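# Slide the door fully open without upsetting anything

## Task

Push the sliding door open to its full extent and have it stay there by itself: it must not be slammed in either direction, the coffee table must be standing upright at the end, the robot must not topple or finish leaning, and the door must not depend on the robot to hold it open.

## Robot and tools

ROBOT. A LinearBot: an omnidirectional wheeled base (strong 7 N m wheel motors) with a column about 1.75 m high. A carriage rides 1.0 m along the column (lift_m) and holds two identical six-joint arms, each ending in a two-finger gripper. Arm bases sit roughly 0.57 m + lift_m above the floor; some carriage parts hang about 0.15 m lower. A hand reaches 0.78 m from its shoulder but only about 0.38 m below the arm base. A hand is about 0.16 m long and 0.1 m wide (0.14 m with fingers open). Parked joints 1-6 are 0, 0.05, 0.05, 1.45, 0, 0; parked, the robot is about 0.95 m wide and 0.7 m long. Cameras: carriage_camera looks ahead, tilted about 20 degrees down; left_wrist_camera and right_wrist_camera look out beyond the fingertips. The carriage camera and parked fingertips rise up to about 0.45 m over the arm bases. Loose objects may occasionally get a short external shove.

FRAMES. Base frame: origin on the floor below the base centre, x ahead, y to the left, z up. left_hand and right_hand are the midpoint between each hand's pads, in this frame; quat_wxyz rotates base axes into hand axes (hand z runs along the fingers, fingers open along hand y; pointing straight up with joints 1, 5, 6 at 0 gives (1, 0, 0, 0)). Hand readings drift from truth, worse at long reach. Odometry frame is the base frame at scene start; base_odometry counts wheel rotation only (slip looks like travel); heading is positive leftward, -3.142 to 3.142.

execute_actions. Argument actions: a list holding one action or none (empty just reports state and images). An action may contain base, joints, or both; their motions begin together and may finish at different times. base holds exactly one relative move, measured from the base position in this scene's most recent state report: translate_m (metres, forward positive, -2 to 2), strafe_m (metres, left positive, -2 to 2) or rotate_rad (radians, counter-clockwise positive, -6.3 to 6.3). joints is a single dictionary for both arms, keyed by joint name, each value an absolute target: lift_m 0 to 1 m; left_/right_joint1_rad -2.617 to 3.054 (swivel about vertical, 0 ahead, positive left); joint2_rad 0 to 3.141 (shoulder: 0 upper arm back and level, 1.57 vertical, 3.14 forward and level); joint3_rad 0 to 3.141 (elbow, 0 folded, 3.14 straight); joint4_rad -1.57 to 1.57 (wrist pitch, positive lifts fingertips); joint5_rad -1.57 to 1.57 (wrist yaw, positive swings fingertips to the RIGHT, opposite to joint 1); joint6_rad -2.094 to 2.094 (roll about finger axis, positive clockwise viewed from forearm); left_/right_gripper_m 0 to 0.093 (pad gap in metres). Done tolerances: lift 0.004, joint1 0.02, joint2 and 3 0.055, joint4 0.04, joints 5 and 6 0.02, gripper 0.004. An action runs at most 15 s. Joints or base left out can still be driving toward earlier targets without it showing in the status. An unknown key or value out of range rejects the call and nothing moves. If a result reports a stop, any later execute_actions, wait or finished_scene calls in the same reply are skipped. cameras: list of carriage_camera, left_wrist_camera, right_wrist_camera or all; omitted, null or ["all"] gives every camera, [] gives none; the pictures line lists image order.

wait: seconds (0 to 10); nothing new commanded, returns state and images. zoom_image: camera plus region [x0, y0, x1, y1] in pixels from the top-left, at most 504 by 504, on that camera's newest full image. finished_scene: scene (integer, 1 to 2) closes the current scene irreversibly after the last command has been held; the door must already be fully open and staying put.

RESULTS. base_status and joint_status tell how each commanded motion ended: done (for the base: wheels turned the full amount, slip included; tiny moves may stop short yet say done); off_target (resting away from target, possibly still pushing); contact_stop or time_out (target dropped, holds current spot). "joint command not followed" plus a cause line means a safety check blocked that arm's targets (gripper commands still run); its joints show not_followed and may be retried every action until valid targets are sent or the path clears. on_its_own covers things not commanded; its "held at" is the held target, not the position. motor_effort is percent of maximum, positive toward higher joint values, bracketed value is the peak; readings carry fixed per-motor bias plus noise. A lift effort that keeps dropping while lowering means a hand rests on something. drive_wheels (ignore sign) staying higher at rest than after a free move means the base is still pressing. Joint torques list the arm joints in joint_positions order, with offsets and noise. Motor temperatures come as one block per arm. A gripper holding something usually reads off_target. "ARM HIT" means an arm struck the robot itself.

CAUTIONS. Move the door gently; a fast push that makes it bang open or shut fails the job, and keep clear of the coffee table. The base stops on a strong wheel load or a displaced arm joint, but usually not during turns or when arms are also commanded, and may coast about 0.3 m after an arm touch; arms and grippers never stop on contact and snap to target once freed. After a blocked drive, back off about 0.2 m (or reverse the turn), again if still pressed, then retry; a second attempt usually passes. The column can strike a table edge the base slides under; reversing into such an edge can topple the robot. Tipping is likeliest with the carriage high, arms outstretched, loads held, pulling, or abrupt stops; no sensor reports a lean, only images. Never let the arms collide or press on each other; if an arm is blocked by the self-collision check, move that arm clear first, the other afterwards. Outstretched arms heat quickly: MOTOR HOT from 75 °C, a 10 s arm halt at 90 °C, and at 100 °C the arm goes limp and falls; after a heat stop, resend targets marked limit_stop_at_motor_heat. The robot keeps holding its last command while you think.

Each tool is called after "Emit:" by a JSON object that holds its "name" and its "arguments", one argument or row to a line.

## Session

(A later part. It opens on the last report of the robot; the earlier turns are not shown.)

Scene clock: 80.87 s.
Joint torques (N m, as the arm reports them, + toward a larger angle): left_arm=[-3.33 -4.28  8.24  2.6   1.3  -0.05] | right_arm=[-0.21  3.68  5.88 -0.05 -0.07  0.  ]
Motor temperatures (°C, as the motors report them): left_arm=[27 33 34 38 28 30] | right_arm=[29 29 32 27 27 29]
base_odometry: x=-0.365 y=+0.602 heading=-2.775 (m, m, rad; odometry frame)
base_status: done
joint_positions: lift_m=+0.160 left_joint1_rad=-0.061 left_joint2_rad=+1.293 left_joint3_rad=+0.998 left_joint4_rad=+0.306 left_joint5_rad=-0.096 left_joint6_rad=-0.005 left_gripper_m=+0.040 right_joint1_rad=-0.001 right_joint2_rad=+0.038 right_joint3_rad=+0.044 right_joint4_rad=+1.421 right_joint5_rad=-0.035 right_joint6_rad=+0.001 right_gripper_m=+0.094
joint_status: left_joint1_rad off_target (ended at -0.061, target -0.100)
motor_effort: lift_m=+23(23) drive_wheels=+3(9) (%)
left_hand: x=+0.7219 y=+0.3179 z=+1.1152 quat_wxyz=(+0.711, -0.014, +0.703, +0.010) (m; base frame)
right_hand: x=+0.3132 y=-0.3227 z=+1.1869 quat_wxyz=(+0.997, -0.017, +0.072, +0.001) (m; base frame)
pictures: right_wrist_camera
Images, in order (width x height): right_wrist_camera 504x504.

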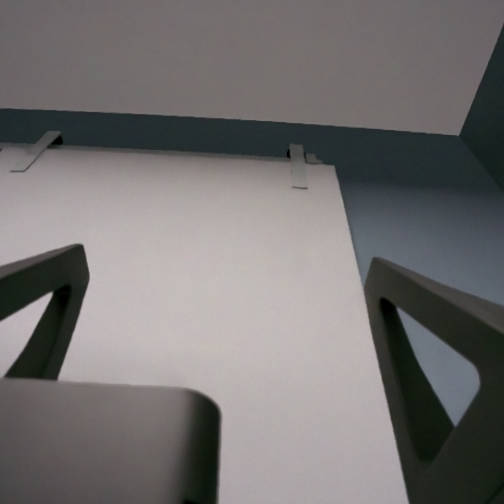

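At the stop. Release without springing the door back.

Emit:
{"name": "execute_actions", "arguments": {
  "actions": [
    {"joints":{"left_joint1_rad":-0.03,"left_joint5_rad":-0.03,"left_gripper_m":0.093}}
  ],
  "cameras": ["left_wrist_camera"]
}}

Emit:
{"name": "execute_actions", "arguments": {
  "actions": [
    {"base":{"translate_m":-0.25}}
  ]
}}

Scene clock: 83.80 s.
Joint torques (N m, as the arm reports them, + toward a larger angle): left_arm=[ 0.74 -4.31  8.22  2.64  0.16 -0.02] | right_arm=[-0.21  3.72  5.85 -0.09 -0.06  0.  ]
Motor temperatures (°C, as the motors report them): left_arm=[27 33 34 38 28 30] | right_arm=[29 29 33 27 27 29]
base_odometry: x=-0.365 y=+0.602 heading=-2.775 (m, m, rad; odometry frame)
base_status: not commanded
joint_positions: lift_m=+0.160 left_joint1_rad=-0.037 left_joint2_rad=+1.293 left_joint3_rad=+0.998 left_joint4_rad=+0.306 left_joint5_rad=-0.037 left_joint6_rad=-0.005 left_gripper_m=+0.093 right_joint1_rad=-0.001 right_joint2_rad=+0.038 right_joint3_rad=+0.044 right_joint4_rad=+1.421 right_joint5_rad=-0.035 right_joint6_rad=+0.001 right_gripper_m=+0.094
joint_status: all done
motor_effort: lift_m=+23(23) drive_wheels=+0(3) (%)
left_hand: x=+0.7223 y=+0.3184 z=+1.1152 quat_wxyz=(+0.711, -0.002, +0.703, -0.002) (m; base frame)
right_hand: x=+0.3132 y=-0.3227 z=+1.1869 quat_wxyz=(+0.997, -0.017, +0.072, +0.001) (m; base frame)
pictures: left_wrist_camera
Images, in order (width x height): left_wrist_camera 504x504.

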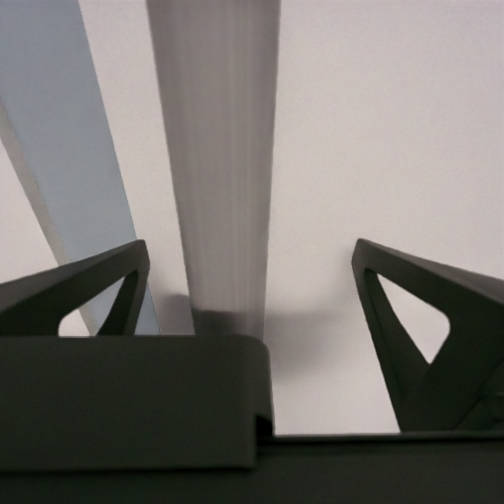

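Scene clock: 86.17 s.
Joint torques (N m, as the arm reports them, + toward a larger angle): left_arm=[ 0.52 -4.37  8.31  2.58  0.12 -0.06] | right_arm=[-0.23  3.62  5.88 -0.08 -0.07  0.01]
Motor temperatures (°C, as the motors report them): left_arm=[27 33 35 38 28 30] | right_arm=[29 29 33 27 27 29]
base_odometry: x=-0.132 y=+0.692 heading=-2.775 (m, m, rad; odometry frame)
base_status: done
joint_positions: lift_m=+0.160 left_joint1_rad=-0.037 left_joint2_rad=+1.293 left_joint3_rad=+0.998 left_joint4_rad=+0.307 left_joint5_rad=-0.035 left_joint6_rad=-0.005 left_gripper_m=+0.093 right_joint1_rad=-0.001 right_joint2_rad=+0.038 right_joint3_rad=+0.044 right_joint4_rad=+1.422 right_joint5_rad=-0.035 right_joint6_rad=+0.001 right_gripper_m=+0.094
joint_status: not commanded
motor_effort: lift_m=+23(23) drive_wheels=-1(9) (%)
left_hand: x=+0.7223 y=+0.3180 z=+1.1156 quat_wxyz=(+0.712, -0.001, +0.703, -0.003) (m; base frame)
right_hand: x=+0.3131 y=-0.3227 z=+1.1870 quat_wxyz=(+0.997, -0.017, +0.072, +0.001) (m; base frame)
pictures: carriage_camera, left_wrist_camera, right_wrist_camera
Images, in order (width x height): carriage_camera 504x504, left_wrist_camera 504x504, right_wrist_camera 504x504.

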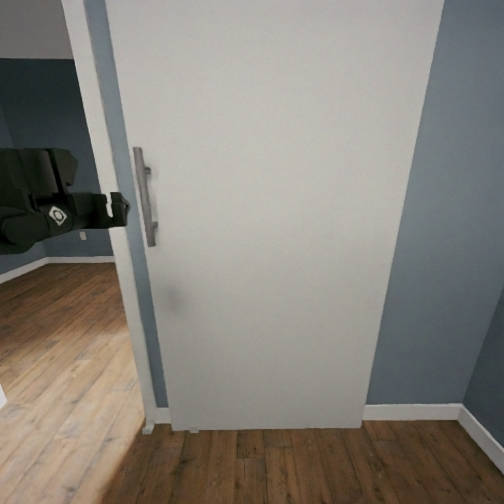

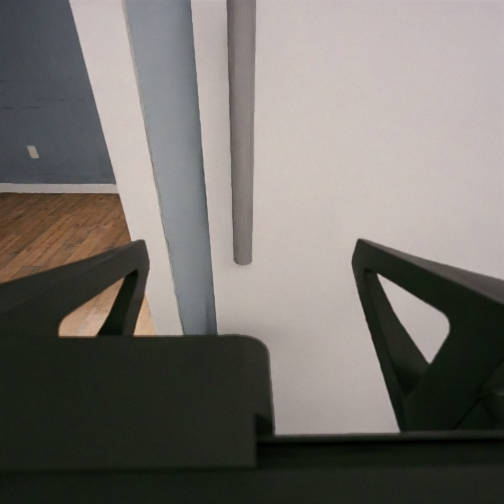

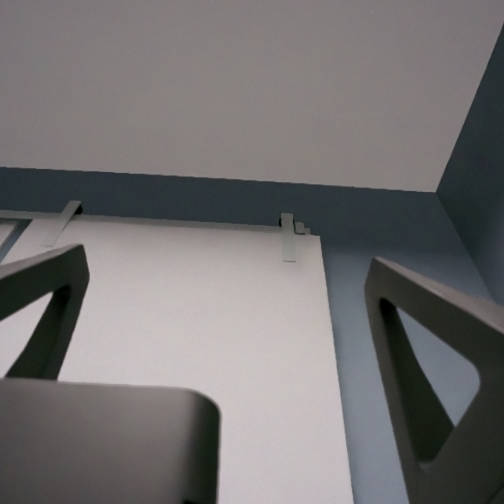

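Emit:
{"name": "finished_scene", "arguments": {
  "scene": 1
}}

The scene is finished: the task was done.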